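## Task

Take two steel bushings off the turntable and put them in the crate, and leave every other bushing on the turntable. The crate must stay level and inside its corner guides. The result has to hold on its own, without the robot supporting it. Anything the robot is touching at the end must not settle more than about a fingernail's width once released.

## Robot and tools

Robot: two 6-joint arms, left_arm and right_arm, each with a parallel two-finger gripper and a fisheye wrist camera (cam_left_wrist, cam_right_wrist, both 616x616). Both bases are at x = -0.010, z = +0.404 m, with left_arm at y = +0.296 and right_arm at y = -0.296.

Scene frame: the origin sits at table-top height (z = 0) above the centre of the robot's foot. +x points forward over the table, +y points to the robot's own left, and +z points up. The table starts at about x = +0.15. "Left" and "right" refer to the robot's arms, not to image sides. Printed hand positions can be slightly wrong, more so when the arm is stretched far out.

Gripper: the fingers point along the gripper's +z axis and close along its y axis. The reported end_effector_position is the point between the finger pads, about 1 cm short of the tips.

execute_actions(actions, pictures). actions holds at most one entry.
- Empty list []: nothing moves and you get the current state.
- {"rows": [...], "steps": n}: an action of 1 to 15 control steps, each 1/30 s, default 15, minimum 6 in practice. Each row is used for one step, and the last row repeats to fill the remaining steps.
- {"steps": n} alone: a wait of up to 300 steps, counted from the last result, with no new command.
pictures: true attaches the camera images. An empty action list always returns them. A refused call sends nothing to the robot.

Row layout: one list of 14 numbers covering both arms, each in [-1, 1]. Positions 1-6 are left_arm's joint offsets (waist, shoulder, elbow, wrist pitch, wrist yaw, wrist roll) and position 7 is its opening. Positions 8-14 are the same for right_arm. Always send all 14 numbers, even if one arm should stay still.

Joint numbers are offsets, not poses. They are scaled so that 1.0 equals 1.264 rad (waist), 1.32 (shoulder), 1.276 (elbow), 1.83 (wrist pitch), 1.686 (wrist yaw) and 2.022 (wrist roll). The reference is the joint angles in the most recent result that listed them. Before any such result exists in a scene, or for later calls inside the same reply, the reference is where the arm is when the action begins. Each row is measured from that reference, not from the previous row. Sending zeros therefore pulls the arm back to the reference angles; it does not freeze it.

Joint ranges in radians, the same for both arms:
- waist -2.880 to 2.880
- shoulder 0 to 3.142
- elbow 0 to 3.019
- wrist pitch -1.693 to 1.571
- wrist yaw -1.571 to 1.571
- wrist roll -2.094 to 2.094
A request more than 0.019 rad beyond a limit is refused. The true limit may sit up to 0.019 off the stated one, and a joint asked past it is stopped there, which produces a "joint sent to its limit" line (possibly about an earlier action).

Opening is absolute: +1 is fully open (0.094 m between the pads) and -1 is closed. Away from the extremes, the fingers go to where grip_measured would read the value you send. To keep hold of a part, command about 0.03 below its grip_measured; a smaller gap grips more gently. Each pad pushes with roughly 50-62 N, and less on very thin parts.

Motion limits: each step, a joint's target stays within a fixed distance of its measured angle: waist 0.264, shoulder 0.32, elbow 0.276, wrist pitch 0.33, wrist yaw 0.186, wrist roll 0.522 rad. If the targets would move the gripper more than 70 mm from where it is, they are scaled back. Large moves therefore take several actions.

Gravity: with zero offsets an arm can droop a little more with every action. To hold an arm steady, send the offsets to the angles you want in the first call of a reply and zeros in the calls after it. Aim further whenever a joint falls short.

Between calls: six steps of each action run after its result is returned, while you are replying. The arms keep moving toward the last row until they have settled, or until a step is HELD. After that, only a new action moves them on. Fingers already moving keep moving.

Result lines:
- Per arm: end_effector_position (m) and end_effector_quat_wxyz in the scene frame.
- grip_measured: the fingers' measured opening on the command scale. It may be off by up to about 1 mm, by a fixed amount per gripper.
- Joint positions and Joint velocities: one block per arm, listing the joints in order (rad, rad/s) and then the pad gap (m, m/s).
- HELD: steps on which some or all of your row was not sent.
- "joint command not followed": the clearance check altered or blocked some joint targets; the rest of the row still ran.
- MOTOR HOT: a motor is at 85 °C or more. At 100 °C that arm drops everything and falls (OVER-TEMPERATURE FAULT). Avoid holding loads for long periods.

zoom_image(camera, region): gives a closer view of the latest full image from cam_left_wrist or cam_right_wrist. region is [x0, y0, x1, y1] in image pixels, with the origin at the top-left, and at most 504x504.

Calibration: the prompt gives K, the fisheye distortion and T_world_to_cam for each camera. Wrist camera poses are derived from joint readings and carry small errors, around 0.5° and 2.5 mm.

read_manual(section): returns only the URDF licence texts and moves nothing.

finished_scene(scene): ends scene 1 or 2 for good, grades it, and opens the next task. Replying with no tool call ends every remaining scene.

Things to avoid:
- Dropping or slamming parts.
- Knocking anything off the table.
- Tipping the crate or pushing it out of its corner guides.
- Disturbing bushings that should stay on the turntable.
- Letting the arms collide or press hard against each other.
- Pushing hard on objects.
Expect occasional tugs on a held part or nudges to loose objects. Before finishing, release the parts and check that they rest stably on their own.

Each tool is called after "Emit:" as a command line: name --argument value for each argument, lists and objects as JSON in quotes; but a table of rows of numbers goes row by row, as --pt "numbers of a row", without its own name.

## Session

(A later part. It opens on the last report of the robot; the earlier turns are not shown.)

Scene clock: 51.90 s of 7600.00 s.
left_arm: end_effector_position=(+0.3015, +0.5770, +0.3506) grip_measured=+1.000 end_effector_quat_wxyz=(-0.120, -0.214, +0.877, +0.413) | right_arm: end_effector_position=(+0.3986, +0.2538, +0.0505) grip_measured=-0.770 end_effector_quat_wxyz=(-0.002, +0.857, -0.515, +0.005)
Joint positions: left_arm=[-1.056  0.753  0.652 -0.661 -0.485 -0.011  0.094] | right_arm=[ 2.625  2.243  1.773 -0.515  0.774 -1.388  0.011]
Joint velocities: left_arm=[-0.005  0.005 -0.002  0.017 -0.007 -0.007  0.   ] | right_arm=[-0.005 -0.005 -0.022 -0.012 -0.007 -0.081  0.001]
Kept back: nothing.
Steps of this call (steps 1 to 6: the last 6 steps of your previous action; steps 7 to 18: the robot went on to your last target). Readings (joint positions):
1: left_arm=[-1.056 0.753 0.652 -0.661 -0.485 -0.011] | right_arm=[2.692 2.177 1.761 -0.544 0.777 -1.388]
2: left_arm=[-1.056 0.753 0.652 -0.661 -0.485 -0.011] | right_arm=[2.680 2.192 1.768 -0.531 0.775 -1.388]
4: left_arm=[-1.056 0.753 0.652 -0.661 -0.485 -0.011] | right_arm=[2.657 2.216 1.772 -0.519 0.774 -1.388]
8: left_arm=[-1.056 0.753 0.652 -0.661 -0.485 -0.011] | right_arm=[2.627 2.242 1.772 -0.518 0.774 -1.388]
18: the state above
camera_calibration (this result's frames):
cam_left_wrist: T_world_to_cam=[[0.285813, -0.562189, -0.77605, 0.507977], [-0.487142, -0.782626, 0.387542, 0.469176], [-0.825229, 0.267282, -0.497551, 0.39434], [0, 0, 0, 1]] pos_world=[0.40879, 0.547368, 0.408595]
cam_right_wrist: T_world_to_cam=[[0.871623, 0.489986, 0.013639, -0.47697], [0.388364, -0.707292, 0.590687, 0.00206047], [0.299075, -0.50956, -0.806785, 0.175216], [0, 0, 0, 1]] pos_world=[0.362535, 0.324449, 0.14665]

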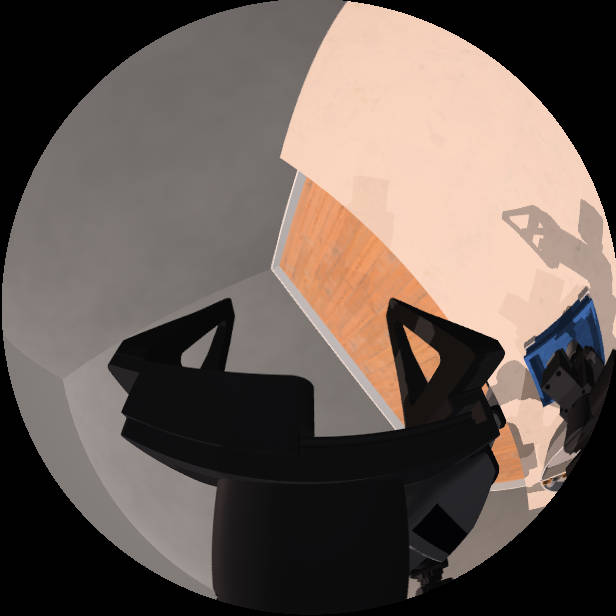

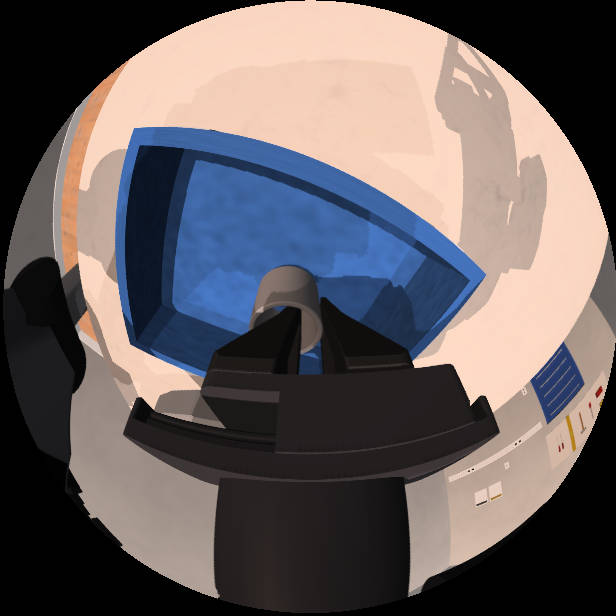

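Emit:
execute_actions --actions '[{"rows":[[0,0,0,0,0,0,1,0,-0.004,0,0,0,0,-0.7],[0,0,0,0,0,0,1,0,-0.004,0,0,0,0,-0.6],[0,0,0,0,0,0,1,0,-0.004,0,0,0,0,-0.52],[0,0,0,0,0,0,1,0,-0.004,0,0,0,0,-0.52],[0,0,0,0,0,0,1,0,-0.004,0,0,0,0,-0.52],[0,0,0,0,0,0,1,0,-0.004,0,0,0,0,-0.52],[0,0,0,0,0,0,1,0.01,-0.015,-0.006,-0.008,0.003,0,-0.52],[0,0,0,0,0,0,1,0.02,-0.027,-0.012,-0.017,0.006,0,-0.52],[0,0,0,0,0,0,1,0.03,-0.04,-0.018,-0.025,0.009,0,-0.52],[0,0,0,0,0,0,1,0.04,-0.052,-0.024,-0.034,0.012,0,-0.52],[0,0,0,0,0,0,1,0.05,-0.065,-0.030,-0.042,0.015,0,-0.52],[0,0,0,0,0,0,1,0.06,-0.077,-0.036,-0.051,0.018,0,-0.52],[0,0,0,0,0,0,1,0.07,-0.09,-0.042,-0.060,0.021,0,-0.52],[0,0,0,0,0,0,1,0.08,-0.10,-0.048,-0.068,0.024,0,-0.52],[0,0,0,0,0,0,1,0.09,-0.115,-0.054,-0.077,0.027,0,-0.52]],"steps":15}]'

Emit:
execute_actions --actions '[{"steps":15}]' --pictures true

Scene clock: 52.57 s of 7600.00 s.
left_arm: end_effector_position=(+0.3015, +0.5770, +0.3506) grip_measured=+1.000 end_effector_quat_wxyz=(-0.120, -0.214, +0.877, +0.413) | right_arm: end_effector_position=(+0.3965, +0.2499, +0.0518) grip_measured=-0.523 end_effector_quat_wxyz=(+0.005, +0.860, -0.510, +0.007)
Joint positions: left_arm=[-1.056  0.753  0.652 -0.661 -0.485 -0.011  0.094] | right_arm=[ 2.626  2.238  1.767 -0.529  0.781 -1.388  0.022]
Joint velocities: left_arm=[-0.005 -0.015 -0.002  0.022 -0.037 -0.007  0.   ] | right_arm=[ 0.005 -0.112 -0.183 -0.3    0.066  0.022 -0.001]
Steps of this call (steps 1 to 11: the robot went on to your last target; steps 12 to 20: the first 9 steps of this action). Readings (joint positions):
12: left_arm=[-1.056 0.753 0.652 -0.661 -0.485 -0.011] | right_arm=[2.625 2.243 1.773 -0.515 0.774 -1.388]
13: left_arm=[-1.056 0.753 0.652 -0.661 -0.485 -0.011] | right_arm=[2.625 2.243 1.773 -0.515 0.774 -1.388]
15: left_arm=[-1.056 0.753 0.652 -0.661 -0.485 -0.011] | right_arm=[2.625 2.243 1.773 -0.515 0.774 -1.388]
19: left_arm=[-1.056 0.753 0.652 -0.661 -0.485 -0.011] | right_arm=[2.626 2.242 1.771 -0.521 0.777 -1.388]
20: the state above

Scene clock: 53.07 s of 7600.00 s.
left_arm: end_effector_position=(+0.3015, +0.5770, +0.3506) grip_measured=+1.000 end_effector_quat_wxyz=(-0.120, -0.214, +0.877, +0.413) | right_arm: end_effector_position=(+0.4048, +0.2669, +0.1606) grip_measured=-0.523 end_effector_quat_wxyz=(-0.023, +0.882, -0.470, +0.002)
Joint positions: left_arm=[-1.056  0.753  0.652 -0.661 -0.485 -0.011  0.094] | right_arm=[ 2.743  2.088  1.702 -0.645  0.816 -1.388  0.022]
Joint velocities: left_arm=[-0.005 -0.005 -0.012 -0.002  0.007 -0.066  0.   ] | right_arm=[ 0.054 -0.063  0.002 -0.022  0.051  0.037 -0.   ]
Kept back: nothing.
Steps of this call (steps 1 to 6: the last 6 steps of your previous action; steps 7 to 15: the robot went on to your last target). Readings (joint positions):
1: left_arm=[-1.056 0.753 0.652 -0.661 -0.485 -0.011] | right_arm=[2.628 2.232 1.759 -0.540 0.787 -1.388]
2: left_arm=[-1.056 0.753 0.652 -0.661 -0.485 -0.011] | right_arm=[2.630 2.224 1.750 -0.554 0.792 -1.388]
4: left_arm=[-1.056 0.753 0.652 -0.661 -0.485 -0.011] | right_arm=[2.641 2.201 1.729 -0.585 0.802 -1.388]
8: left_arm=[-1.056 0.753 0.652 -0.661 -0.485 -0.011] | right_arm=[2.682 2.147 1.702 -0.635 0.816 -1.388]
15: the state above
camera_calibration (this result's frames):
cam_left_wrist: T_world_to_cam=[[0.285813, -0.562189, -0.77605, 0.507977], [-0.487142, -0.782626, 0.387542, 0.469176], [-0.825229, 0.267282, -0.497551, 0.39434], [0, 0, 0, 1]] pos_world=[0.40879, 0.547368, 0.408595]
cam_right_wrist: T_world_to_cam=[[0.815897, 0.576078, 0.0494628, -0.496481], [0.450388, -0.68686, 0.570415, -0.0834994], [0.362577, -0.443122, -0.819866, 0.227495], [0, 0, 0, 1]] pos_world=[0.3602, 0.329467, 0.258702]

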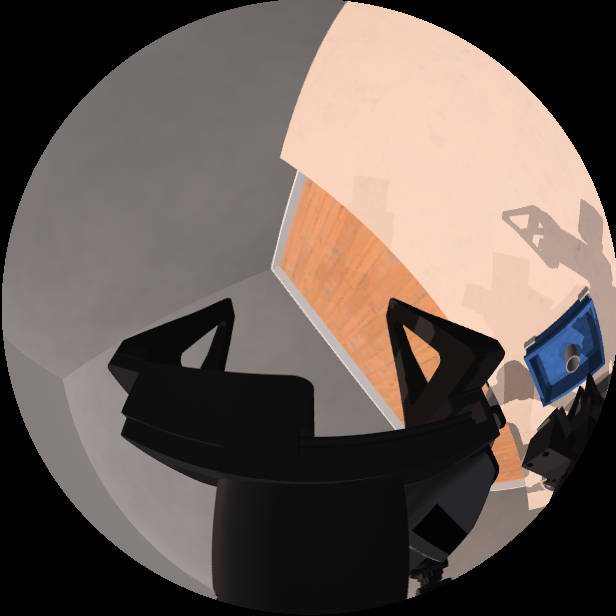

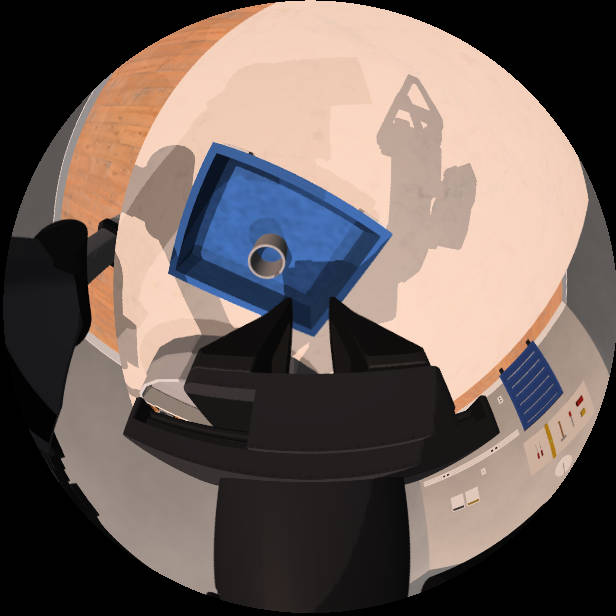

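Emit:
execute_actions --actions '[{"rows":[[0,0,0,0,0,0,1,-0.03,-0.08,-0.09,0.02,-0.01,0,-0.5],[0,0,0,0,0,0,1,-0.06,-0.16,-0.19,0.04,-0.02,0,-0.5],[0,0,0,0,0,0,1,-0.09,-0.25,-0.30,0.065,-0.035,0,-0.5],[0,0,0,0,0,0,1,-0.12,-0.34,-0.41,0.09,-0.05,0,-0.5],[0,0,0,0,0,0,1,-0.16,-0.45,-0.54,0.12,-0.06,0,-0.5],[0,0,0,0,0,0,1,-0.205,-0.573,-0.697,0.149,-0.079,0,-0.5]],"steps":15}]'

Emit:
execute_actions --actions '[{"steps":22}]'

Scene clock: 53.80 s of 7600.00 s.
left_arm: end_effector_position=(+0.3015, +0.5770, +0.3506) grip_measured=+1.000 end_effector_quat_wxyz=(-0.120, -0.214, +0.877, +0.413) | right_arm: end_effector_position=(+0.3881, +0.1447, +0.1644) grip_measured=-0.503 end_effector_quat_wxyz=(-0.012, +0.865, -0.501, -0.031)
Joint positions: left_arm=[-1.056  0.753  0.652 -0.661 -0.485 -0.011  0.094] | right_arm=[ 2.648  1.814  1.297 -0.495  0.712 -1.388  0.023]
Joint velocities: left_arm=[-0.015 -0.005  0.007 -0.012 -0.037  0.022  0.   ] | right_arm=[-0.669 -1.128 -1.238  0.574 -0.198  0.022  0.001]
Steps of this call (steps 1 to 13: the robot went on to your last target; steps 14 to 22: the first 9 steps of this action). Readings (joint positions):
14: left_arm=[-1.056 0.753 0.652 -0.661 -0.485 -0.011] | right_arm=[2.743 2.080 1.685 -0.636 0.808 -1.388]
15: left_arm=[-1.056 0.753 0.652 -0.661 -0.485 -0.011] | right_arm=[2.740 2.056 1.640 -0.615 0.796 -1.388]
17: left_arm=[-1.056 0.753 0.652 -0.661 -0.485 -0.011] | right_arm=[2.729 1.987 1.524 -0.589 0.772 -1.388]
21: left_arm=[-1.056 0.753 0.652 -0.661 -0.485 -0.011] | right_arm=[2.670 1.851 1.340 -0.515 0.720 -1.388]
22: the state above

Scene clock: 54.53 s of 7600.00 s.
left_arm: end_effector_position=(+0.3015, +0.5770, +0.3506) grip_measured=+1.000 end_effector_quat_wxyz=(-0.120, -0.214, +0.877, +0.413) | right_arm: end_effector_position=(+0.3792, -0.0580, +0.2100) grip_measured=-0.503 end_effector_quat_wxyz=(+0.006, +0.817, -0.577, +0.002)
Joint positions: left_arm=[-1.056  0.753  0.652 -0.661 -0.485 -0.011  0.094] | right_arm=[ 2.474  1.323  0.805 -0.381  0.685 -1.388  0.023]
Joint velocities: left_arm=[ 0.015 -0.005  0.012  0.007  0.007  0.007  0.   ] | right_arm=[-0.015 -0.005 -0.002 -0.007 -0.007 -0.066 -0.   ]
Kept back: nothing.
Steps of this call (steps 1 to 6: the last 6 steps of your previous action; steps 7 to 22: the robot went on to your last target). Readings (joint positions):
1: left_arm=[-1.056 0.753 0.652 -0.661 -0.485 -0.011] | right_arm=[2.625 1.773 1.252 -0.477 0.705 -1.388]
2: left_arm=[-1.056 0.753 0.652 -0.661 -0.485 -0.011] | right_arm=[2.602 1.729 1.204 -0.461 0.700 -1.388]
4: left_arm=[-1.056 0.753 0.652 -0.661 -0.485 -0.011] | right_arm=[2.555 1.629 1.099 -0.433 0.695 -1.388]
8: left_arm=[-1.056 0.753 0.652 -0.661 -0.485 -0.011] | right_arm=[2.485 1.388 0.866 -0.395 0.689 -1.388]
22: the state above

Emit:
execute_actions --actions '[{"rows":[[0,0,0,0,0,0,1,-0.08,0,0,0,-0.03,0,-0.5],[0,0,0,0,0,0,1,-0.16,0,0,0.01,-0.06,0,-0.5],[0,0,0,0,0,0,1,-0.23,0,-0.01,0.02,-0.09,0,-0.5],[0,0,0,0,0,0,1,-0.29,0,-0.02,0.04,-0.12,0,-0.5],[0,0,0,0,0,0,1,-0.317,0,-0.04,0.06,-0.15,0,-0.5],[0,0,0,0,0,0,1,-0.317,-0.01,-0.07,0.09,-0.177,0,-0.5],[0,0,0,0,0,0,1,-0.317,-0.02,-0.10,0.12,-0.177,0,-0.5],[0,0,0,0,0,0,1,-0.317,-0.03,-0.13,0.15,-0.177,0,-0.5],[0,0,0,0,0,0,1,-0.317,-0.03,-0.15,0.18,-0.177,0,-0.5],[0,0,0,0,0,0,1,-0.317,-0.03,-0.18,0.21,-0.177,0,-0.5]],"steps":15}]'

Emit:
execute_actions --actions '[{"steps":20}]' --pictures true

Emit:
zoom_image --camera "cam_right_wrist" --region '[140,140,420,380]'

Scene clock: 55.23 s of 7600.00 s.
left_arm: end_effector_position=(+0.3015, +0.5770, +0.3506) grip_measured=+1.000 end_effector_quat_wxyz=(-0.120, -0.214, +0.877, +0.413) | right_arm: end_effector_position=(+0.3870, -0.1749, +0.1322) grip_measured=-0.503 end_effector_quat_wxyz=(+0.017, +0.717, -0.697, -0.015)
Joint positions: left_arm=[-1.056  0.753  0.652 -0.661 -0.485 -0.011  0.094] | right_arm=[ 2.088  1.315  0.708 -0.159  0.399 -1.388  0.023]
Joint velocities: left_arm=[-0.005  0.005 -0.007 -0.022 -0.037  0.022  0.   ] | right_arm=[-1.206 -0.19  -1.087  1.629 -0.037  0.007 -0.   ]
Steps of this call (steps 1 to 12: the robot went on to your last target; steps 13 to 21: the first 9 steps of this action). Readings (joint positions):
13: left_arm=[-1.056 0.753 0.652 -0.661 -0.485 -0.011] | right_arm=[2.467 1.323 0.805 -0.381 0.659 -1.388]
14: left_arm=[-1.056 0.753 0.652 -0.661 -0.485 -0.011] | right_arm=[2.445 1.323 0.805 -0.379 0.618 -1.388]
16: left_arm=[-1.056 0.753 0.652 -0.661 -0.485 -0.011] | right_arm=[2.361 1.323 0.802 -0.365 0.547 -1.388]
20: left_arm=[-1.056 0.753 0.652 -0.661 -0.485 -0.011] | right_arm=[2.135 1.320 0.743 -0.217 0.404 -1.388]
21: the state above

Scene clock: 55.90 s of 7600.00 s.
left_arm: end_effector_position=(+0.3015, +0.5770, +0.3506) grip_measured=+1.000 end_effector_quat_wxyz=(-0.120, -0.214, +0.877, +0.413) | right_arm: end_effector_position=(+0.3465, -0.1913, +0.1303) grip_measured=-0.503 end_effector_quat_wxyz=(+0.008, +0.707, -0.707, -0.005)
Joint positions: left_arm=[-1.056  0.753  0.652 -0.661 -0.485 -0.011  0.094] | right_arm=[ 2.066  1.301  0.574 -0.005  0.389 -1.388  0.023]
Joint velocities: left_arm=[ 0.005 -0.015 -0.012  0.007 -0.007 -0.051  0.   ] | right_arm=[-0.005 -0.005  0.002  0.012  0.022 -0.022  0.001]
Kept back: nothing.
Steps of this call (steps 1 to 6: the last 6 steps of your previous action; steps 7 to 20: the robot went on to your last target). Readings (joint positions):
1: left_arm=[-1.056 0.753 0.652 -0.661 -0.485 -0.011] | right_arm=[2.055 1.309 0.669 -0.104 0.399 -1.388]
2: left_arm=[-1.056 0.753 0.652 -0.661 -0.485 -0.011] | right_arm=[2.037 1.304 0.631 -0.062 0.398 -1.388]
4: left_arm=[-1.056 0.753 0.652 -0.661 -0.485 -0.011] | right_arm=[2.036 1.301 0.578 -0.032 0.394 -1.388]
8: left_arm=[-1.056 0.753 0.652 -0.661 -0.485 -0.011] | right_arm=[2.061 1.301 0.557 -0.019 0.389 -1.388]
20: the state above
camera_calibration (this result's frames):
cam_left_wrist: T_world_to_cam=[[0.285813, -0.562189, -0.77605, 0.507977], [-0.487142, -0.782626, 0.387542, 0.469176], [-0.825229, 0.267282, -0.497551, 0.39434], [0, 0, 0, 1]] pos_world=[0.40879, 0.547368, 0.408595]
cam_right_wrist: T_world_to_cam=[[0.999616, 0.0246437, -0.0126349, -0.344576], [0.0273606, -0.808251, 0.588202, -0.233664], [0.00428332, -0.588322, -0.808616, 0.115669], [0, 0, 0, 1]] pos_world=[0.350342, -0.112317, 0.22662]

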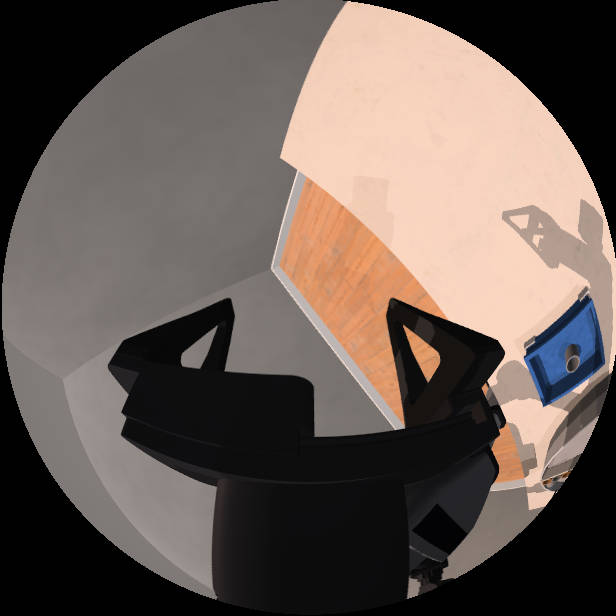

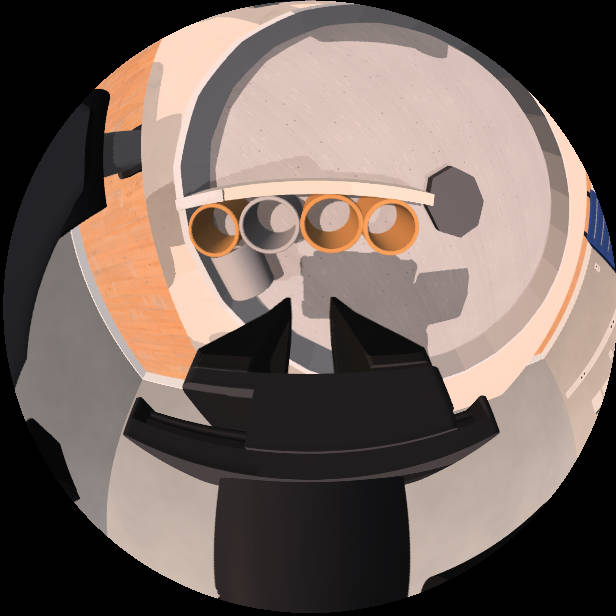

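Region (140, 140, 420, 380) of cam_right_wrist's 616x616 image, scaled by 1.800, with more detail than that image has; it fills the top 432 rows of this view, and the rest is white.

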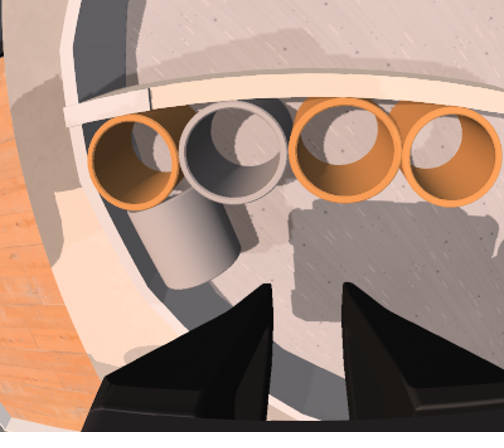

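Emit:
execute_actions --actions '[{"rows":[[0,0,0,0,0,0,1,0.02,0,0,0,0.01,0.2,-0.53],[0,0,0,0,0,0,1,0.04,0,0,0,0.02,0.35,-0.53],[0,0,0,0,0,0,1,0.057,0.015,0,0.01,0.03,0.5,-0.53],[0,0,0,0,0,0,1,0.057,0.03,0,0.02,0.03,0.555,-0.53],[0,0,0,0,0,0,1,0.057,0.045,0,0.035,0.03,0.555,-0.53],[0,0,0,0,0,0,1,0.057,0.06,0,0.047,0.03,0.555,-0.53],[0,0,0,0,0,0,1,0.057,0.077,0,0.06,0.03,0.555,-0.53]],"steps":15}]'

Emit:
execute_actions --actions '[{"steps":20}]' --pictures true

Emit:
zoom_image --camera "cam_right_wrist" --region '[170,130,450,380]'

Scene clock: 57.63 s of 7600.00 s.
left_arm: end_effector_position=(+0.3015, +0.5770, +0.3506) grip_measured=+1.000 end_effector_quat_wxyz=(-0.120, -0.214, +0.877, +0.413) | right_arm: end_effector_position=(+0.3419, -0.1628, +0.1231) grip_measured=-0.527 end_effector_quat_wxyz=(-0.010, +0.386, -0.922, -0.000)
Joint positions: left_arm=[-1.056  0.753  0.652 -0.661 -0.485 -0.011  0.094] | right_arm=[ 2.134  1.37   0.576  0.083  0.436 -0.576  0.022]
Joint velocities: left_arm=[-0.015  0.005  0.017  0.002 -0.007 -0.051  0.   ] | right_arm=[ 0.015  0.474 -0.007  0.203 -0.007  2.     0.001]
Steps of this call (steps 1 to 15: the robot went on to your last target; steps 16 to 43: nothing new was sent; steps 44 to 52: the first 9 steps of this action). Readings (joint positions):
44: left_arm=[-1.056 0.753 0.652 -0.661 -0.485 -0.011] | right_arm=[2.067 1.301 0.574 -0.005 0.396 -1.327]
45: left_arm=[-1.056 0.753 0.652 -0.661 -0.485 -0.011] | right_arm=[2.071 1.301 0.574 -0.005 0.410 -1.232]
47: left_arm=[-1.056 0.753 0.652 -0.661 -0.485 -0.011] | right_arm=[2.093 1.303 0.574 0.003 0.434 -1.036]
51: left_arm=[-1.056 0.753 0.652 -0.661 -0.485 -0.011] | right_arm=[2.132 1.353 0.576 0.073 0.436 -0.651]
52: the state above

Scene clock: 58.30 s of 7600.00 s.
left_arm: end_effector_position=(+0.3015, +0.5770, +0.3506) grip_measured=+1.000 end_effector_quat_wxyz=(-0.120, -0.214, +0.877, +0.413) | right_arm: end_effector_position=(+0.3303, -0.1617, +0.1154) grip_measured=-0.527 end_effector_quat_wxyz=(+0.002, +0.253, -0.967, -0.002)
Joint positions: left_arm=[-1.056  0.753  0.652 -0.661 -0.485 -0.011  0.094] | right_arm=[ 2.135  1.404  0.574  0.093  0.437 -0.284  0.022]
Joint velocities: left_arm=[-0.005 -0.005  0.007 -0.012 -0.066  0.037  0.   ] | right_arm=[ 0.005 -0.005  0.007 -0.012 -0.007 -0.066 -0.001]
Kept back: nothing.
Steps of this call (steps 1 to 6: the last 6 steps of your previous action; steps 7 to 20: the robot went on to your last target). Readings (joint positions):
1: left_arm=[-1.056 0.753 0.652 -0.661 -0.485 -0.011] | right_arm=[2.135 1.384 0.576 0.088 0.436 -0.517]
2: left_arm=[-1.056 0.753 0.652 -0.661 -0.485 -0.011] | right_arm=[2.135 1.394 0.576 0.089 0.437 -0.469]
4: left_arm=[-1.056 0.753 0.652 -0.661 -0.485 -0.011] | right_arm=[2.135 1.403 0.574 0.089 0.437 -0.401]
8: left_arm=[-1.056 0.753 0.652 -0.661 -0.485 -0.011] | right_arm=[2.135 1.404 0.574 0.093 0.437 -0.329]
20: the state above
camera_calibration (this result's frames):
cam_left_wrist: T_world_to_cam=[[0.285813, -0.562189, -0.77605, 0.507977], [-0.487142, -0.782626, 0.387542, 0.469176], [-0.825229, 0.267282, -0.497551, 0.39434], [0, 0, 0, 1]] pos_world=[0.40879, 0.547368, 0.408595]
cam_right_wrist: T_world_to_cam=[[0.509892, -0.860237, 0.00151768, -0.312232], [-0.696267, -0.411664, 0.588001, 0.102724], [-0.505195, -0.300873, -0.808859, 0.335871], [0, 0, 0, 1]] pos_world=[0.400408, -0.125252, 0.211745]

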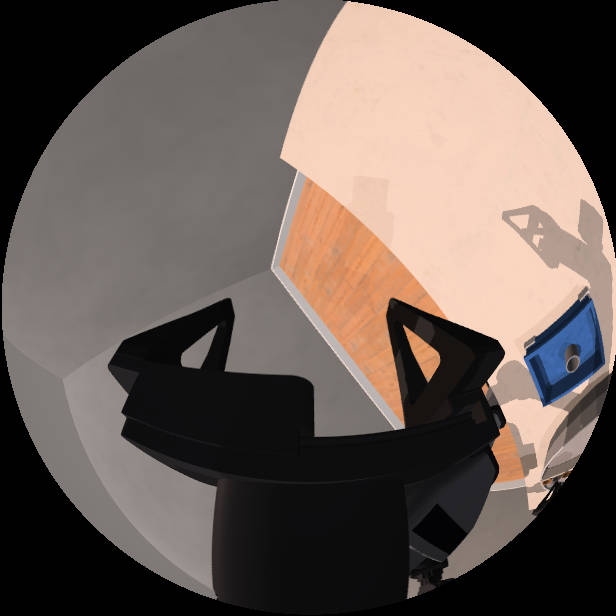

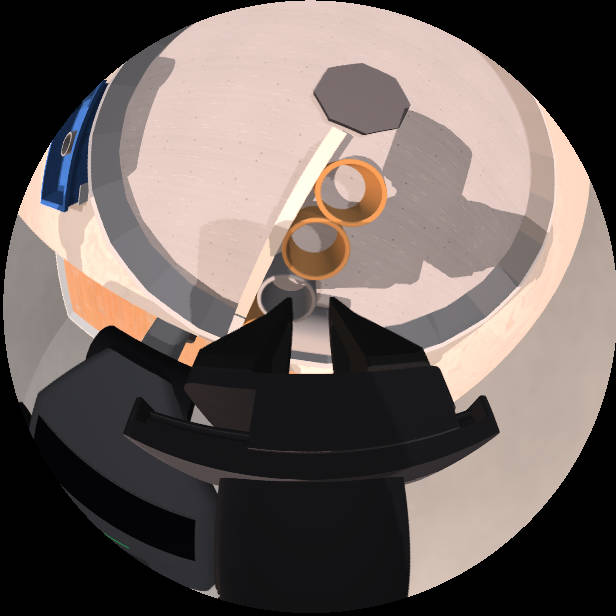

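Region (170, 130, 450, 380) of cam_right_wrist's 616x616 image, scaled by 1.800, with more detail than that image has; it fills the top 450 rows of this view, and the rest is white.

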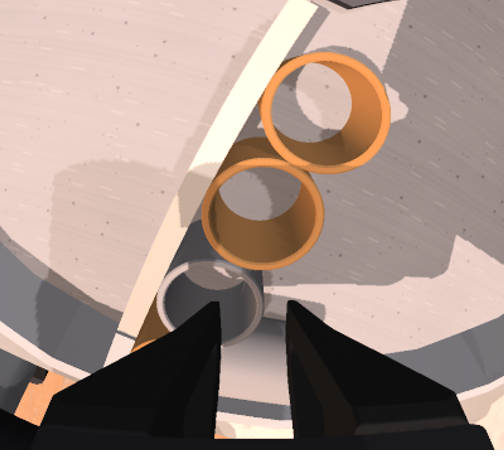

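Emit:
execute_actions --actions '[{"rows":[[0,0,0,0,0,0,1,-0.010,0.012,0.006,0.008,-0.005,0,-0.53],[0,0,0,0,0,0,1,-0.016,0.021,0.009,0.013,-0.008,0,-0.53],[0,0,0,0,0,0,1,-0.021,0.030,0.012,0.018,-0.010,0,-0.53],[0,0,0,0,0,0,1,-0.025,0.038,0.015,0.022,-0.012,0,-0.53],[0,0,0,0,0,0,1,-0.029,0.046,0.018,0.027,-0.014,0,-0.53],[0,0,0,0,0,0,1,-0.033,0.054,0.021,0.031,-0.016,0,-0.53],[0,0,0,0,0,0,1,-0.037,0.062,0.024,0.036,-0.018,0,-0.53],[0,0,0,0,0,0,1,-0.041,0.070,0.027,0.040,-0.020,0,-0.53],[0,0,0,0,0,0,1,-0.045,0.078,0.029,0.045,-0.022,0,-0.53]],"steps":15}]'

Emit:
execute_actions --actions '[{"steps":15}]' --pictures true

Emit:
zoom_image --camera "cam_right_wrist" --region '[190,170,430,390]'

Scene clock: 59.80 s of 7600.00 s.
left_arm: end_effector_position=(+0.3015, +0.5770, +0.3506) grip_measured=+1.000 end_effector_quat_wxyz=(-0.120, -0.214, +0.877, +0.413) | right_arm: end_effector_position=(+0.3338, -0.1633, +0.0940) grip_measured=-0.527 end_effector_quat_wxyz=(+0.000, +0.238, -0.971, -0.005)
Joint positions: left_arm=[-1.056  0.753  0.652 -0.661 -0.485 -0.011  0.094] | right_arm=[ 2.1    1.471  0.601  0.147  0.405 -0.28   0.022]
Joint velocities: left_arm=[-0.015 -0.005  0.012  0.002 -0.007  0.037  0.   ] | right_arm=[-0.161  0.366  0.081  0.232 -0.168  0.022  0.001]
Steps of this call (steps 1 to 30: the robot went on to your last target; steps 31 to 36: nothing new was sent; steps 37 to 45: the first 9 steps of this action). Readings (joint positions):
37: left_arm=[-1.056 0.753 0.652 -0.661 -0.485 -0.011] | right_arm=[2.134 1.404 0.574 0.094 0.434 -0.280]
38: left_arm=[-1.056 0.753 0.652 -0.661 -0.485 -0.011] | right_arm=[2.134 1.405 0.574 0.096 0.430 -0.280]
40: left_arm=[-1.056 0.753 0.652 -0.661 -0.485 -0.011] | right_arm=[2.129 1.414 0.579 0.108 0.422 -0.280]
44: left_arm=[-1.056 0.753 0.652 -0.661 -0.485 -0.011] | right_arm=[2.106 1.458 0.598 0.139 0.409 -0.280]
45: the state above

Scene clock: 60.30 s of 7600.00 s.
left_arm: end_effector_position=(+0.3015, +0.5770, +0.3506) grip_measured=+1.000 end_effector_quat_wxyz=(-0.120, -0.214, +0.877, +0.413) | right_arm: end_effector_position=(+0.3296, -0.1659, +0.0852) grip_measured=-0.527 end_effector_quat_wxyz=(+0.005, +0.236, -0.972, -0.003)
Joint positions: left_arm=[-1.056  0.753  0.652 -0.661 -0.485 -0.011  0.094] | right_arm=[ 2.087  1.5    0.606  0.164  0.398 -0.28   0.022]
Joint velocities: left_arm=[-0.015  0.005  0.002  0.002 -0.007 -0.051  0.   ] | right_arm=[-0.005 -0.005  0.012 -0.012  0.081 -0.037  0.001]
Kept back: nothing.
Steps of this call (steps 1 to 6: the last 6 steps of your previous action; steps 7 to 15: the robot went on to your last target). Readings (joint positions):
1: left_arm=[-1.056 0.753 0.652 -0.661 -0.485 -0.011] | right_arm=[2.095 1.482 0.604 0.154 0.404 -0.280]
2: left_arm=[-1.056 0.753 0.652 -0.661 -0.485 -0.011] | right_arm=[2.090 1.492 0.606 0.158 0.403 -0.280]
4: left_arm=[-1.056 0.753 0.652 -0.661 -0.485 -0.011] | right_arm=[2.087 1.500 0.606 0.162 0.399 -0.280]
8: left_arm=[-1.056 0.753 0.652 -0.661 -0.485 -0.011] | right_arm=[2.087 1.500 0.606 0.164 0.398 -0.280]
15: the state above
camera_calibration (this result's frames):
cam_left_wrist: T_world_to_cam=[[0.285813, -0.562189, -0.77605, 0.507977], [-0.487142, -0.782626, 0.387542, 0.469176], [-0.825229, 0.267282, -0.497551, 0.39434], [0, 0, 0, 1]] pos_world=[0.40879, 0.547368, 0.408595]
cam_right_wrist: T_world_to_cam=[[0.479069, -0.877771, -0.00324757, -0.307751], [-0.706583, -0.387828, 0.591886, 0.12528], [-0.5208, -0.28126, -0.806015, 0.318053], [0, 0, 0, 1]] pos_world=[0.401597, -0.132092, 0.181205]

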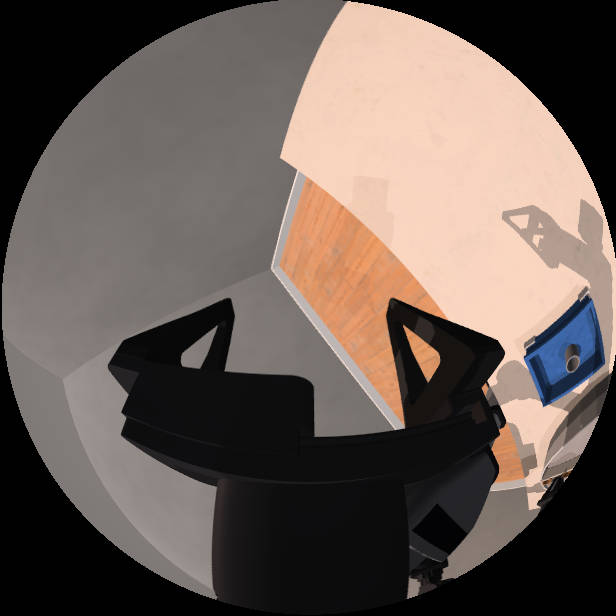

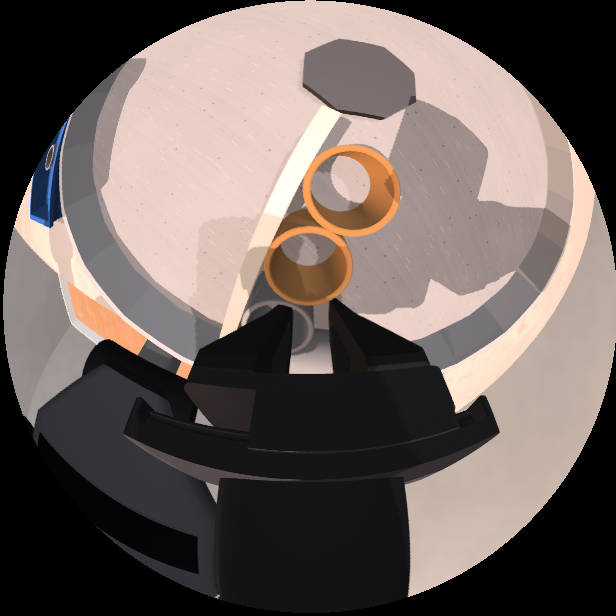

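Region (190, 170, 430, 390) of cam_right_wrist's 616x616 image, scaled by 2.100, with more detail than that image has; it fills the top 462 rows of this view, and the rest is white.

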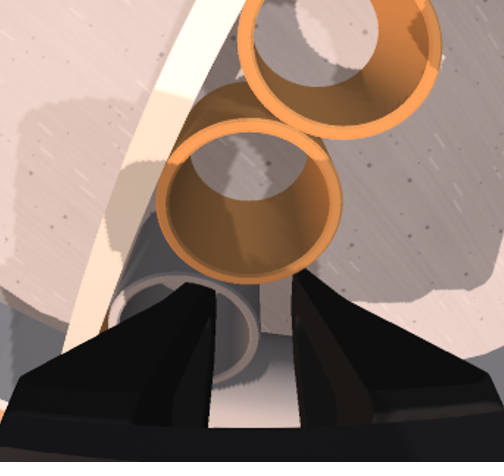

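Looks inserted. Close.

Emit:
execute_actions --actions '[{"rows":[[0,0,0,0,0,0,1,0,0,0,0,0,0,-0.65],[0,0,0,0,0,0,1,0,0,0,0,0,0,-0.7],[0,0,0,0,0,0,1,0,0,0,0,0,0,-0.75],[0,0,0,0,0,0,1,0,0,0,0,0,0,-0.8],[0,0,0,0,0,0,1,0,0,0,0,0,0,-0.84]],"steps":12}]'

Emit:
execute_actions --actions '[{"steps":10}]' --pictures true

Scene clock: 60.67 s of 7600.00 s.
left_arm: end_effector_position=(+0.3015, +0.5770, +0.3506) grip_measured=+1.000 end_effector_quat_wxyz=(-0.120, -0.214, +0.877, +0.413) | right_arm: end_effector_position=(+0.3291, -0.1635, +0.0858) grip_measured=-0.797 end_effector_quat_wxyz=(+0.005, +0.237, -0.971, -0.007)
Joint positions: left_arm=[-1.056  0.753  0.652 -0.661 -0.485 -0.011  0.094] | right_arm=[ 2.091  1.5    0.606  0.164  0.394 -0.28   0.01 ]
Joint velocities: left_arm=[-0.015 -0.015 -0.002 -0.012  0.095 -0.066  0.   ] | right_arm=[-0.024 -0.005 -0.007  0.007 -0.022 -0.022 -0.   ]
Steps of this call (steps 1 to 5: the robot went on to your last target; steps 6 to 11: the first 6 steps of this action). Readings (joint positions):
6: left_arm=[-1.056 0.753 0.652 -0.661 -0.485 -0.011] | right_arm=[2.087 1.500 0.606 0.164 0.398 -0.280]
7: left_arm=[-1.056 0.753 0.652 -0.661 -0.485 -0.011] | right_arm=[2.087 1.500 0.606 0.164 0.396 -0.280]
9: left_arm=[-1.056 0.753 0.652 -0.661 -0.485 -0.011] | right_arm=[2.090 1.500 0.606 0.164 0.394 -0.280]
11: the state above

Scene clock: 61.00 s of 7600.00 s.
left_arm: end_effector_position=(+0.3015, +0.5770, +0.3506) grip_measured=+1.000 end_effector_quat_wxyz=(-0.120, -0.214, +0.877, +0.413) | right_arm: end_effector_position=(+0.3291, -0.1635, +0.0858) grip_measured=-0.797 end_effector_quat_wxyz=(+0.005, +0.237, -0.971, -0.007)
Joint positions: left_arm=[-1.056  0.753  0.652 -0.661 -0.485 -0.011  0.094] | right_arm=[ 2.091  1.5    0.606  0.164  0.394 -0.28   0.01 ]
Joint velocities: left_arm=[-0.005  0.005  0.007  0.017  0.007 -0.081  0.   ] | right_arm=[-0.005  0.005 -0.007  0.007 -0.095  0.051  0.   ]
Kept back: nothing.
Steps of this call (steps 1 to 6: the last 6 steps of your previous action; steps 7 to 10: the robot went on to your last target). Readings (joint positions):
1: left_arm=[-1.056 0.753 0.652 -0.661 -0.485 -0.011] | right_arm=[2.091 1.500 0.606 0.164 0.394 -0.280]
2: left_arm=[-1.056 0.753 0.652 -0.661 -0.485 -0.011] | right_arm=[2.091 1.500 0.606 0.164 0.394 -0.280]
4: left_arm=[-1.056 0.753 0.652 -0.661 -0.485 -0.011] | right_arm=[2.091 1.500 0.606 0.164 0.394 -0.280]
8: left_arm=[-1.056 0.753 0.652 -0.661 -0.485 -0.011] | right_arm=[2.091 1.500 0.606 0.164 0.394 -0.280]
10: the state above
camera_calibration (this result's frames):
cam_left_wrist: T_world_to_cam=[[0.285813, -0.562189, -0.77605, 0.507977], [-0.487142, -0.782626, 0.387542, 0.469176], [-0.825229, 0.267282, -0.497551, 0.39434], [0, 0, 0, 1]] pos_world=[0.40879, 0.547368, 0.408595]
cam_right_wrist: T_world_to_cam=[[0.481184, -0.876569, -0.00943068, -0.305422], [-0.705244, -0.393482, 0.589747, 0.124295], [-0.520665, -0.277126, -0.807533, 0.319658], [0, 0, 0, 1]] pos_world=[0.401057, -0.13023, 0.181951]

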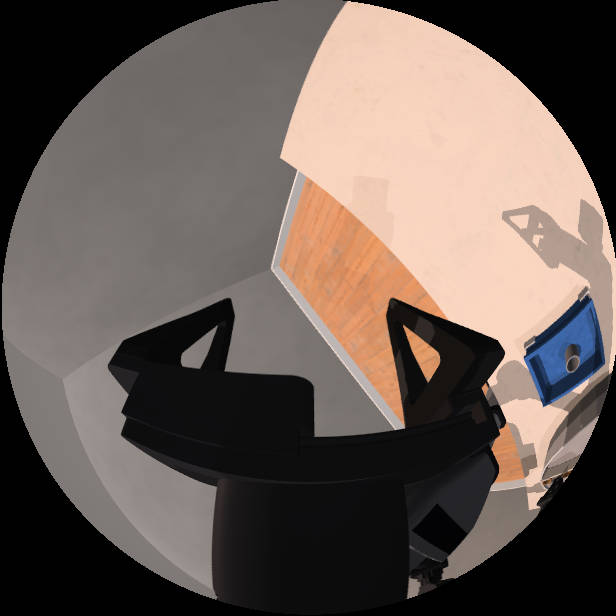

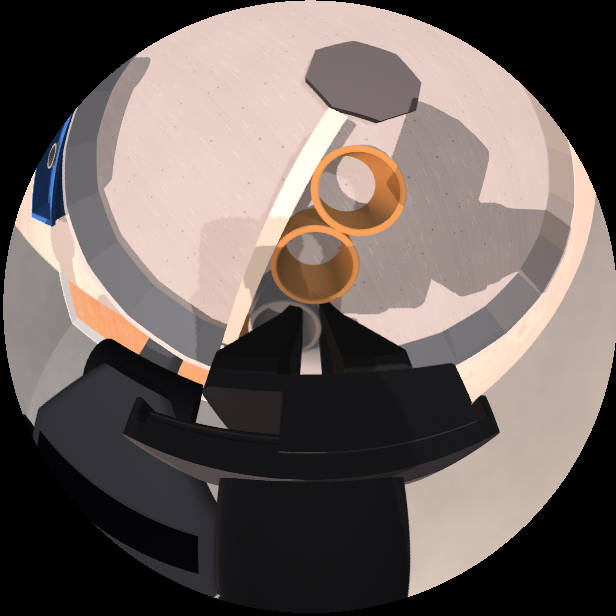

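Emit:
execute_actions --actions '[{"rows":[[0,0,0,0,0,0,1,0.005,-0.016,-0.006,-0.007,0.003,0,-0.84],[0,0,0,0,0,0,1,0.010,-0.032,-0.012,-0.014,0.006,0,-0.84],[0,0,0,0,0,0,1,0.016,-0.048,-0.019,-0.021,0.009,0,-0.84],[0,0,0,0,0,0,1,0.021,-0.064,-0.025,-0.028,0.012,0,-0.84],[0,0,0,0,0,0,1,0.027,-0.080,-0.032,-0.035,0.015,0,-0.84],[0,0,0,0,0,0,1,0.032,-0.096,-0.038,-0.042,0.018,0,-0.84],[0,0,0,0,0,0,1,0.038,-0.112,-0.045,-0.049,0.021,0,-0.84],[0,0,0,0,0,0,1,0.045,-0.128,-0.051,-0.058,0.024,0,-0.84],[0,0,0,0,0,0,1,0.053,-0.146,-0.060,-0.070,0.028,0,-0.84]],"steps":15}]'

Emit:
execute_actions --actions '[{"steps":15}]' --pictures true

Scene clock: 62.30 s of 7600.00 s.
left_arm: end_effector_position=(+0.3015, +0.5770, +0.3506) grip_measured=+1.000 end_effector_quat_wxyz=(-0.120, -0.214, +0.877, +0.413) | right_arm: end_effector_position=(+0.3314, -0.1695, +0.1207) grip_measured=-0.797 end_effector_quat_wxyz=(+0.002, +0.247, -0.969, +0.001)
Joint positions: left_arm=[-1.056  0.753  0.652 -0.661 -0.485 -0.011  0.094] | right_arm=[ 2.123  1.375  0.562  0.08   0.434 -0.28   0.01 ]
Joint velocities: left_arm=[-0.005 -0.015  0.002  0.002  0.037  0.022  0.   ] | right_arm=[ 0.249 -0.786 -0.335 -0.52   0.125 -0.022 -0.   ]
Steps of this call (steps 1 to 15: the robot went on to your last target; steps 16 to 30: nothing new was sent; steps 31 to 39: the first 9 steps of this action). Readings (joint positions):
31: left_arm=[-1.056 0.753 0.652 -0.661 -0.485 -0.011] | right_arm=[2.091 1.498 0.606 0.163 0.394 -0.280]
32: left_arm=[-1.056 0.753 0.652 -0.661 -0.485 -0.011] | right_arm=[2.091 1.497 0.606 0.160 0.398 -0.280]
34: left_arm=[-1.056 0.753 0.652 -0.661 -0.485 -0.011] | right_arm=[2.093 1.483 0.603 0.144 0.405 -0.280]
38: left_arm=[-1.056 0.753 0.652 -0.661 -0.485 -0.011] | right_arm=[2.114 1.402 0.573 0.096 0.428 -0.280]
39: the state above

Scene clock: 62.80 s of 7600.00 s.
left_arm: end_effector_position=(+0.3015, +0.5770, +0.3506) grip_measured=+1.000 end_effector_quat_wxyz=(-0.120, -0.214, +0.877, +0.413) | right_arm: end_effector_position=(+0.3305, -0.1672, +0.1407) grip_measured=-0.797 end_effector_quat_wxyz=(-0.005, +0.253, -0.967, -0.006)
Joint positions: left_arm=[-1.056  0.753  0.652 -0.661 -0.485 -0.011  0.094] | right_arm=[ 2.149  1.305  0.533  0.045  0.439 -0.28   0.01 ]
Joint velocities: left_arm=[-0.005  0.005 -0.027 -0.022  0.007  0.037  0.   ] | right_arm=[ 0.005 -0.005 -0.007  0.012  0.037 -0.037 -0.001]
Kept back: nothing.
Steps of this call (steps 1 to 6: the last 6 steps of your previous action; steps 7 to 15: the robot went on to your last target). Readings (joint positions):
1: left_arm=[-1.056 0.753 0.652 -0.661 -0.485 -0.011] | right_arm=[2.131 1.349 0.551 0.066 0.438 -0.280]
2: left_arm=[-1.056 0.753 0.652 -0.661 -0.485 -0.011] | right_arm=[2.139 1.328 0.542 0.057 0.438 -0.280]
4: left_arm=[-1.056 0.753 0.652 -0.661 -0.485 -0.011] | right_arm=[2.148 1.306 0.534 0.049 0.439 -0.280]
8: left_arm=[-1.056 0.753 0.652 -0.661 -0.485 -0.011] | right_arm=[2.149 1.305 0.533 0.046 0.439 -0.280]
15: the state above
camera_calibration (this result's frames):
cam_left_wrist: T_world_to_cam=[[0.285813, -0.562189, -0.77605, 0.507977], [-0.487142, -0.782626, 0.387542, 0.469176], [-0.825229, 0.267282, -0.497551, 0.39434], [0, 0, 0, 1]] pos_world=[0.40879, 0.547368, 0.408595]
cam_right_wrist: T_world_to_cam=[[0.51052, -0.859862, -0.00243933, -0.316657], [-0.702647, -0.41881, 0.575227, 0.0884003], [-0.495637, -0.291951, -0.81799, 0.35444], [0, 0, 0, 1]] pos_world=[0.399448, -0.13178, 0.238306]

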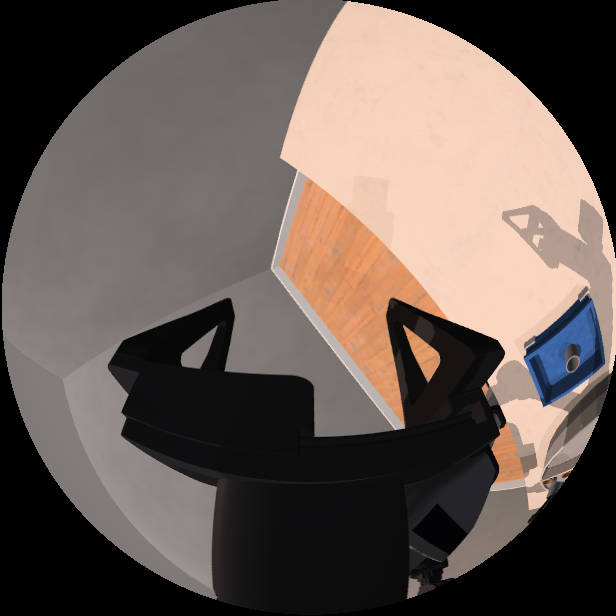

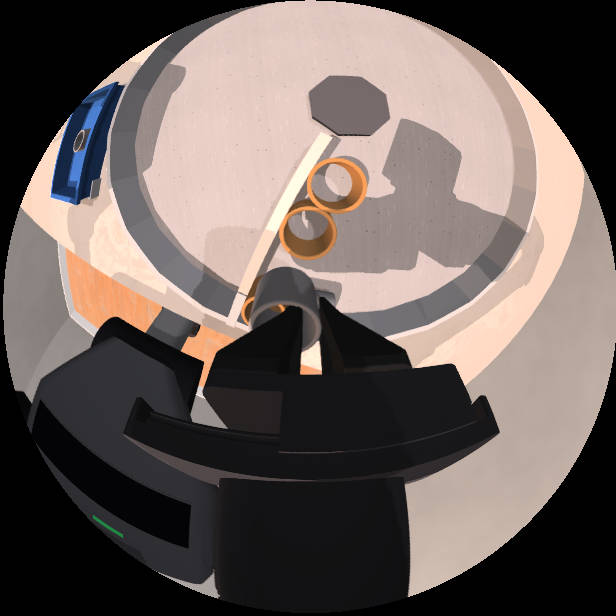

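Emit:
execute_actions --actions '[{"rows":[[0,0,0,0,0,0,1,0,0,0.03,-0.04,0,0,-0.84],[0,0,0,0,0,0,1,0,0,0.06,-0.07,0.02,0.05,-0.84],[0,0,0,0,0,0,1,0.02,0,0.09,-0.10,0.04,0.1,-0.84],[0,0,0,0,0,0,1,0.04,0.01,0.12,-0.13,0.06,0.15,-0.84],[0,0,0,0,0,0,1,0.07,0.02,0.15,-0.16,0.08,0.2,-0.84],[0,0,0,0,0,0,1,0.10,0.02,0.18,-0.19,0.10,0.25,-0.84],[0,0,0,0,0,0,1,0.14,0.02,0.2,-0.21,0.12,0.3,-0.84],[0,0,0,0,0,0,1,0.18,0.02,0.22,-0.228,0.145,0.35,-0.84],[0,0,0,0,0,0,1,0.22,0.02,0.22,-0.228,0.145,0.4,-0.84],[0,0,0,0,0,0,1,0.265,0.02,0.22,-0.228,0.145,0.48,-0.84]],"steps":15}]'

Emit:
execute_actions --actions '[{"steps":14}]'

Scene clock: 64.10 s of 7600.00 s.
left_arm: end_effector_position=(+0.3015, +0.5770, +0.3506) grip_measured=+1.000 end_effector_quat_wxyz=(-0.120, -0.214, +0.877, +0.413) | right_arm: end_effector_position=(+0.3894, -0.1356, +0.1651) grip_measured=-0.797 end_effector_quat_wxyz=(+0.018, +0.120, -0.990, +0.068)
Joint positions: left_arm=[-1.056  0.753  0.652 -0.661 -0.485 -0.011  0.094] | right_arm=[ 2.277  1.328  0.769 -0.308  0.667  0.142  0.01 ]
Joint velocities: left_arm=[ 0.015  0.005  0.002 -0.017  0.007 -0.037  0.   ] | right_arm=[ 1.197 -0.005  0.833 -0.535  0.3    2.     0.   ]
Steps of this call (steps 1 to 15: the robot went on to your last target; steps 16 to 30: nothing new was sent; steps 31 to 39: the first 9 steps of this action). Readings (joint positions):
31: left_arm=[-1.056 0.753 0.652 -0.661 -0.485 -0.011] | right_arm=[2.149 1.305 0.538 0.031 0.439 -0.280]
32: left_arm=[-1.056 0.753 0.652 -0.661 -0.485 -0.011] | right_arm=[2.149 1.305 0.549 -0.003 0.453 -0.267]
34: left_arm=[-1.056 0.753 0.652 -0.661 -0.485 -0.011] | right_arm=[2.153 1.306 0.592 -0.096 0.513 -0.191]
38: left_arm=[-1.056 0.753 0.652 -0.661 -0.485 -0.011] | right_arm=[2.238 1.326 0.738 -0.283 0.648 0.070]
39: the state above

Scene clock: 64.57 s of 7600.00 s.
left_arm: end_effector_position=(+0.3015, +0.5770, +0.3506) grip_measured=+1.000 end_effector_quat_wxyz=(-0.120, -0.214, +0.877, +0.413) | right_arm: end_effector_position=(+0.3817, -0.0479, +0.2130) grip_measured=-0.797 end_effector_quat_wxyz=(-0.004, -0.065, -0.998, -0.005)
Joint positions: left_arm=[-1.056  0.753  0.652 -0.661 -0.485 -0.011  0.094] | right_arm=[ 2.49   1.328  0.812 -0.365  0.681  0.651  0.01 ]
Joint velocities: left_arm=[ 0.005 -0.024 -0.002  0.002 -0.037 -0.007  0.   ] | right_arm=[-0.054 -0.015 -0.007 -0.017  0.081  0.11   0.001]
Kept back: nothing.
Steps of this call (steps 1 to 6: the last 6 steps of your previous action; steps 7 to 14: the robot went on to your last target). Readings (joint positions):
1: left_arm=[-1.056 0.753 0.652 -0.661 -0.485 -0.011] | right_arm=[2.321 1.328 0.794 -0.321 0.675 0.218]
2: left_arm=[-1.056 0.753 0.652 -0.661 -0.485 -0.011] | right_arm=[2.368 1.328 0.812 -0.330 0.680 0.305]
4: left_arm=[-1.056 0.753 0.652 -0.661 -0.485 -0.011] | right_arm=[2.457 1.328 0.831 -0.342 0.681 0.439]
8: left_arm=[-1.056 0.753 0.652 -0.661 -0.485 -0.011] | right_arm=[2.518 1.328 0.823 -0.357 0.680 0.578]
14: the state above

Emit:
execute_actions --actions '[{"rows":[[0,0,0,0,0,0,1,0.024,0.05,0.065,-0.013,0.01,0.01,-0.84],[0,0,0,0,0,0,1,0.048,0.10,0.13,-0.027,0.02,0.02,-0.84],[0,0,0,0,0,0,1,0.072,0.155,0.19,-0.04,0.03,0.03,-0.84],[0,0,0,0,0,0,1,0.096,0.21,0.25,-0.053,0.04,0.04,-0.84],[0,0,0,0,0,0,1,0.12,0.265,0.31,-0.067,0.05,0.05,-0.84],[0,0,0,0,0,0,1,0.144,0.32,0.37,-0.08,0.06,0.064,-0.84],[0,0,0,0,0,0,1,0.168,0.375,0.43,-0.093,0.07,0.064,-0.84],[0,0,0,0,0,0,1,0.192,0.43,0.49,-0.107,0.08,0.064,-0.84],[0,0,0,0,0,0,1,0.216,0.485,0.55,-0.12,0.09,0.064,-0.84],[0,0,0,0,0,0,1,0.241,0.545,0.595,-0.133,0.099,0.064,-0.84]],"steps":15}]'

Emit:
execute_actions --actions '[{"steps":30}]' --pictures true

Scene clock: 65.60 s of 7600.00 s.
left_arm: end_effector_position=(+0.3015, +0.5770, +0.3506) grip_measured=+1.000 end_effector_quat_wxyz=(-0.120, -0.214, +0.877, +0.413) | right_arm: end_effector_position=(+0.4299, +0.0722, +0.1836) grip_measured=-0.797 end_effector_quat_wxyz=(-0.021, -0.046, -0.999, +0.013)
Joint positions: left_arm=[-1.056  0.753  0.652 -0.661 -0.485 -0.011  0.094] | right_arm=[ 2.587  1.655  1.188 -0.473  0.791  0.71   0.01 ]
Joint velocities: left_arm=[-0.005 -0.015 -0.017  0.002  0.007 -0.022  0.   ] | right_arm=[ 0.513  1.363  1.419 -0.374  0.388  0.022 -0.   ]
Steps of this call (steps 1 to 22: the robot went on to your last target; steps 23 to 31: the first 9 steps of this action). Readings (joint positions):
23: left_arm=[-1.056 0.753 0.652 -0.661 -0.485 -0.011] | right_arm=[2.490 1.332 0.817 -0.370 0.689 0.676]
24: left_arm=[-1.056 0.753 0.652 -0.661 -0.485 -0.011] | right_arm=[2.494 1.349 0.838 -0.385 0.705 0.677]
26: left_arm=[-1.056 0.753 0.652 -0.661 -0.485 -0.011] | right_arm=[2.510 1.418 0.921 -0.416 0.730 0.684]
30: left_arm=[-1.056 0.753 0.652 -0.661 -0.485 -0.011] | right_arm=[2.570 1.608 1.138 -0.461 0.779 0.706]
31: the state above

Scene clock: 66.60 s of 7600.00 s.
left_arm: end_effector_position=(+0.3015, +0.5770, +0.3506) grip_measured=+1.000 end_effector_quat_wxyz=(-0.120, -0.214, +0.877, +0.413) | right_arm: end_effector_position=(+0.3365, +0.2546, +0.1698) grip_measured=-0.797 end_effector_quat_wxyz=(-0.006, +0.055, -0.998, -0.009)
Joint positions: left_arm=[-1.056  0.753  0.652 -0.661 -0.485 -0.011  0.094] | right_arm=[ 2.8    2.072  1.551 -0.602  0.846  0.766  0.01 ]
Joint velocities: left_arm=[ 0.015 -0.005 -0.007  0.022  0.037  0.051  0.   ] | right_arm=[-0.015 -0.005 -0.022 -0.017 -0.022 -0.022 -0.   ]
Kept back: nothing.
Steps of this call (steps 1 to 6: the last 6 steps of your previous action; steps 7 to 30: the robot went on to your last target). Readings (joint positions):
1: left_arm=[-1.056 0.753 0.652 -0.661 -0.485 -0.011] | right_arm=[2.605 1.701 1.235 -0.487 0.804 0.713]
2: left_arm=[-1.056 0.753 0.652 -0.661 -0.485 -0.011] | right_arm=[2.623 1.746 1.279 -0.500 0.814 0.716]
4: left_arm=[-1.056 0.753 0.652 -0.661 -0.485 -0.011] | right_arm=[2.658 1.835 1.366 -0.526 0.828 0.722]
8: left_arm=[-1.056 0.753 0.652 -0.661 -0.485 -0.011] | right_arm=[2.727 1.998 1.519 -0.572 0.843 0.741]
30: the state above
All arms were judged still, so your last target was given up. Only a new action makes them travel on or press farther. Fingers that are still opening or closing keep moving.
camera_calibration (this result's frames):
cam_left_wrist: T_world_to_cam=[[0.285813, -0.562189, -0.77605, 0.507977], [-0.487142, -0.782626, 0.387542, 0.469176], [-0.825229, 0.267282, -0.497551, 0.39434], [0, 0, 0, 1]] pos_world=[0.40879, 0.547368, 0.408595]
cam_right_wrist: T_world_to_cam=[[0.132493, -0.991121, -0.0111672, 0.205157], [-0.81091, -0.114867, 0.573786, 0.211831], [-0.569974, -0.0669668, -0.818929, 0.472289], [0, 0, 0, 1]] pos_world=[0.413787, 0.259295, 0.267517]

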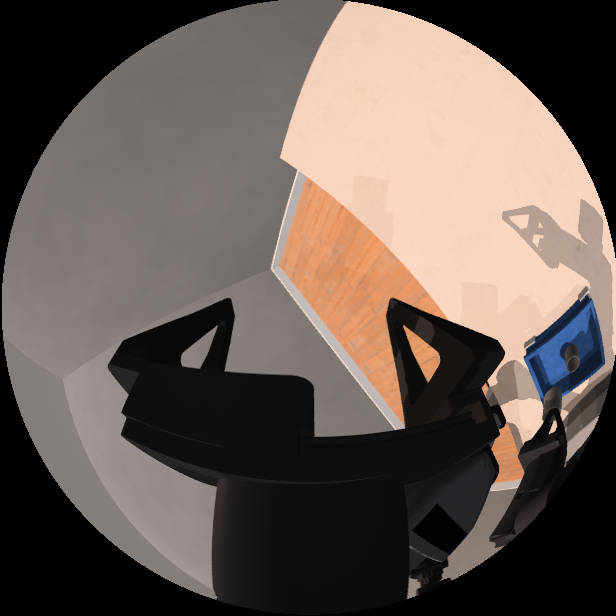

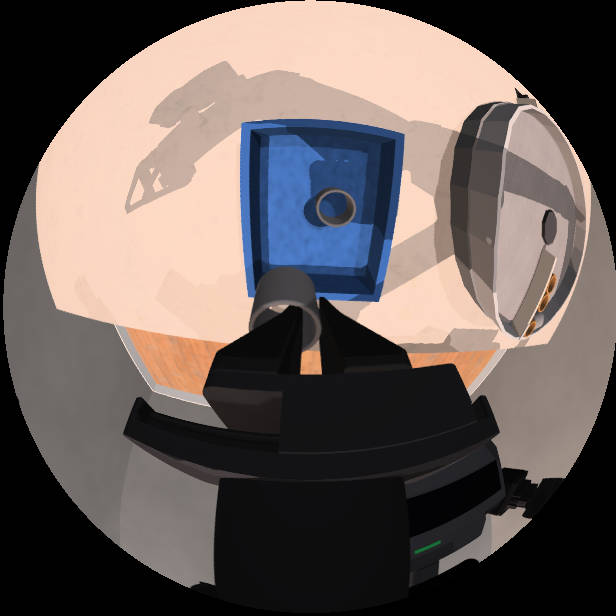

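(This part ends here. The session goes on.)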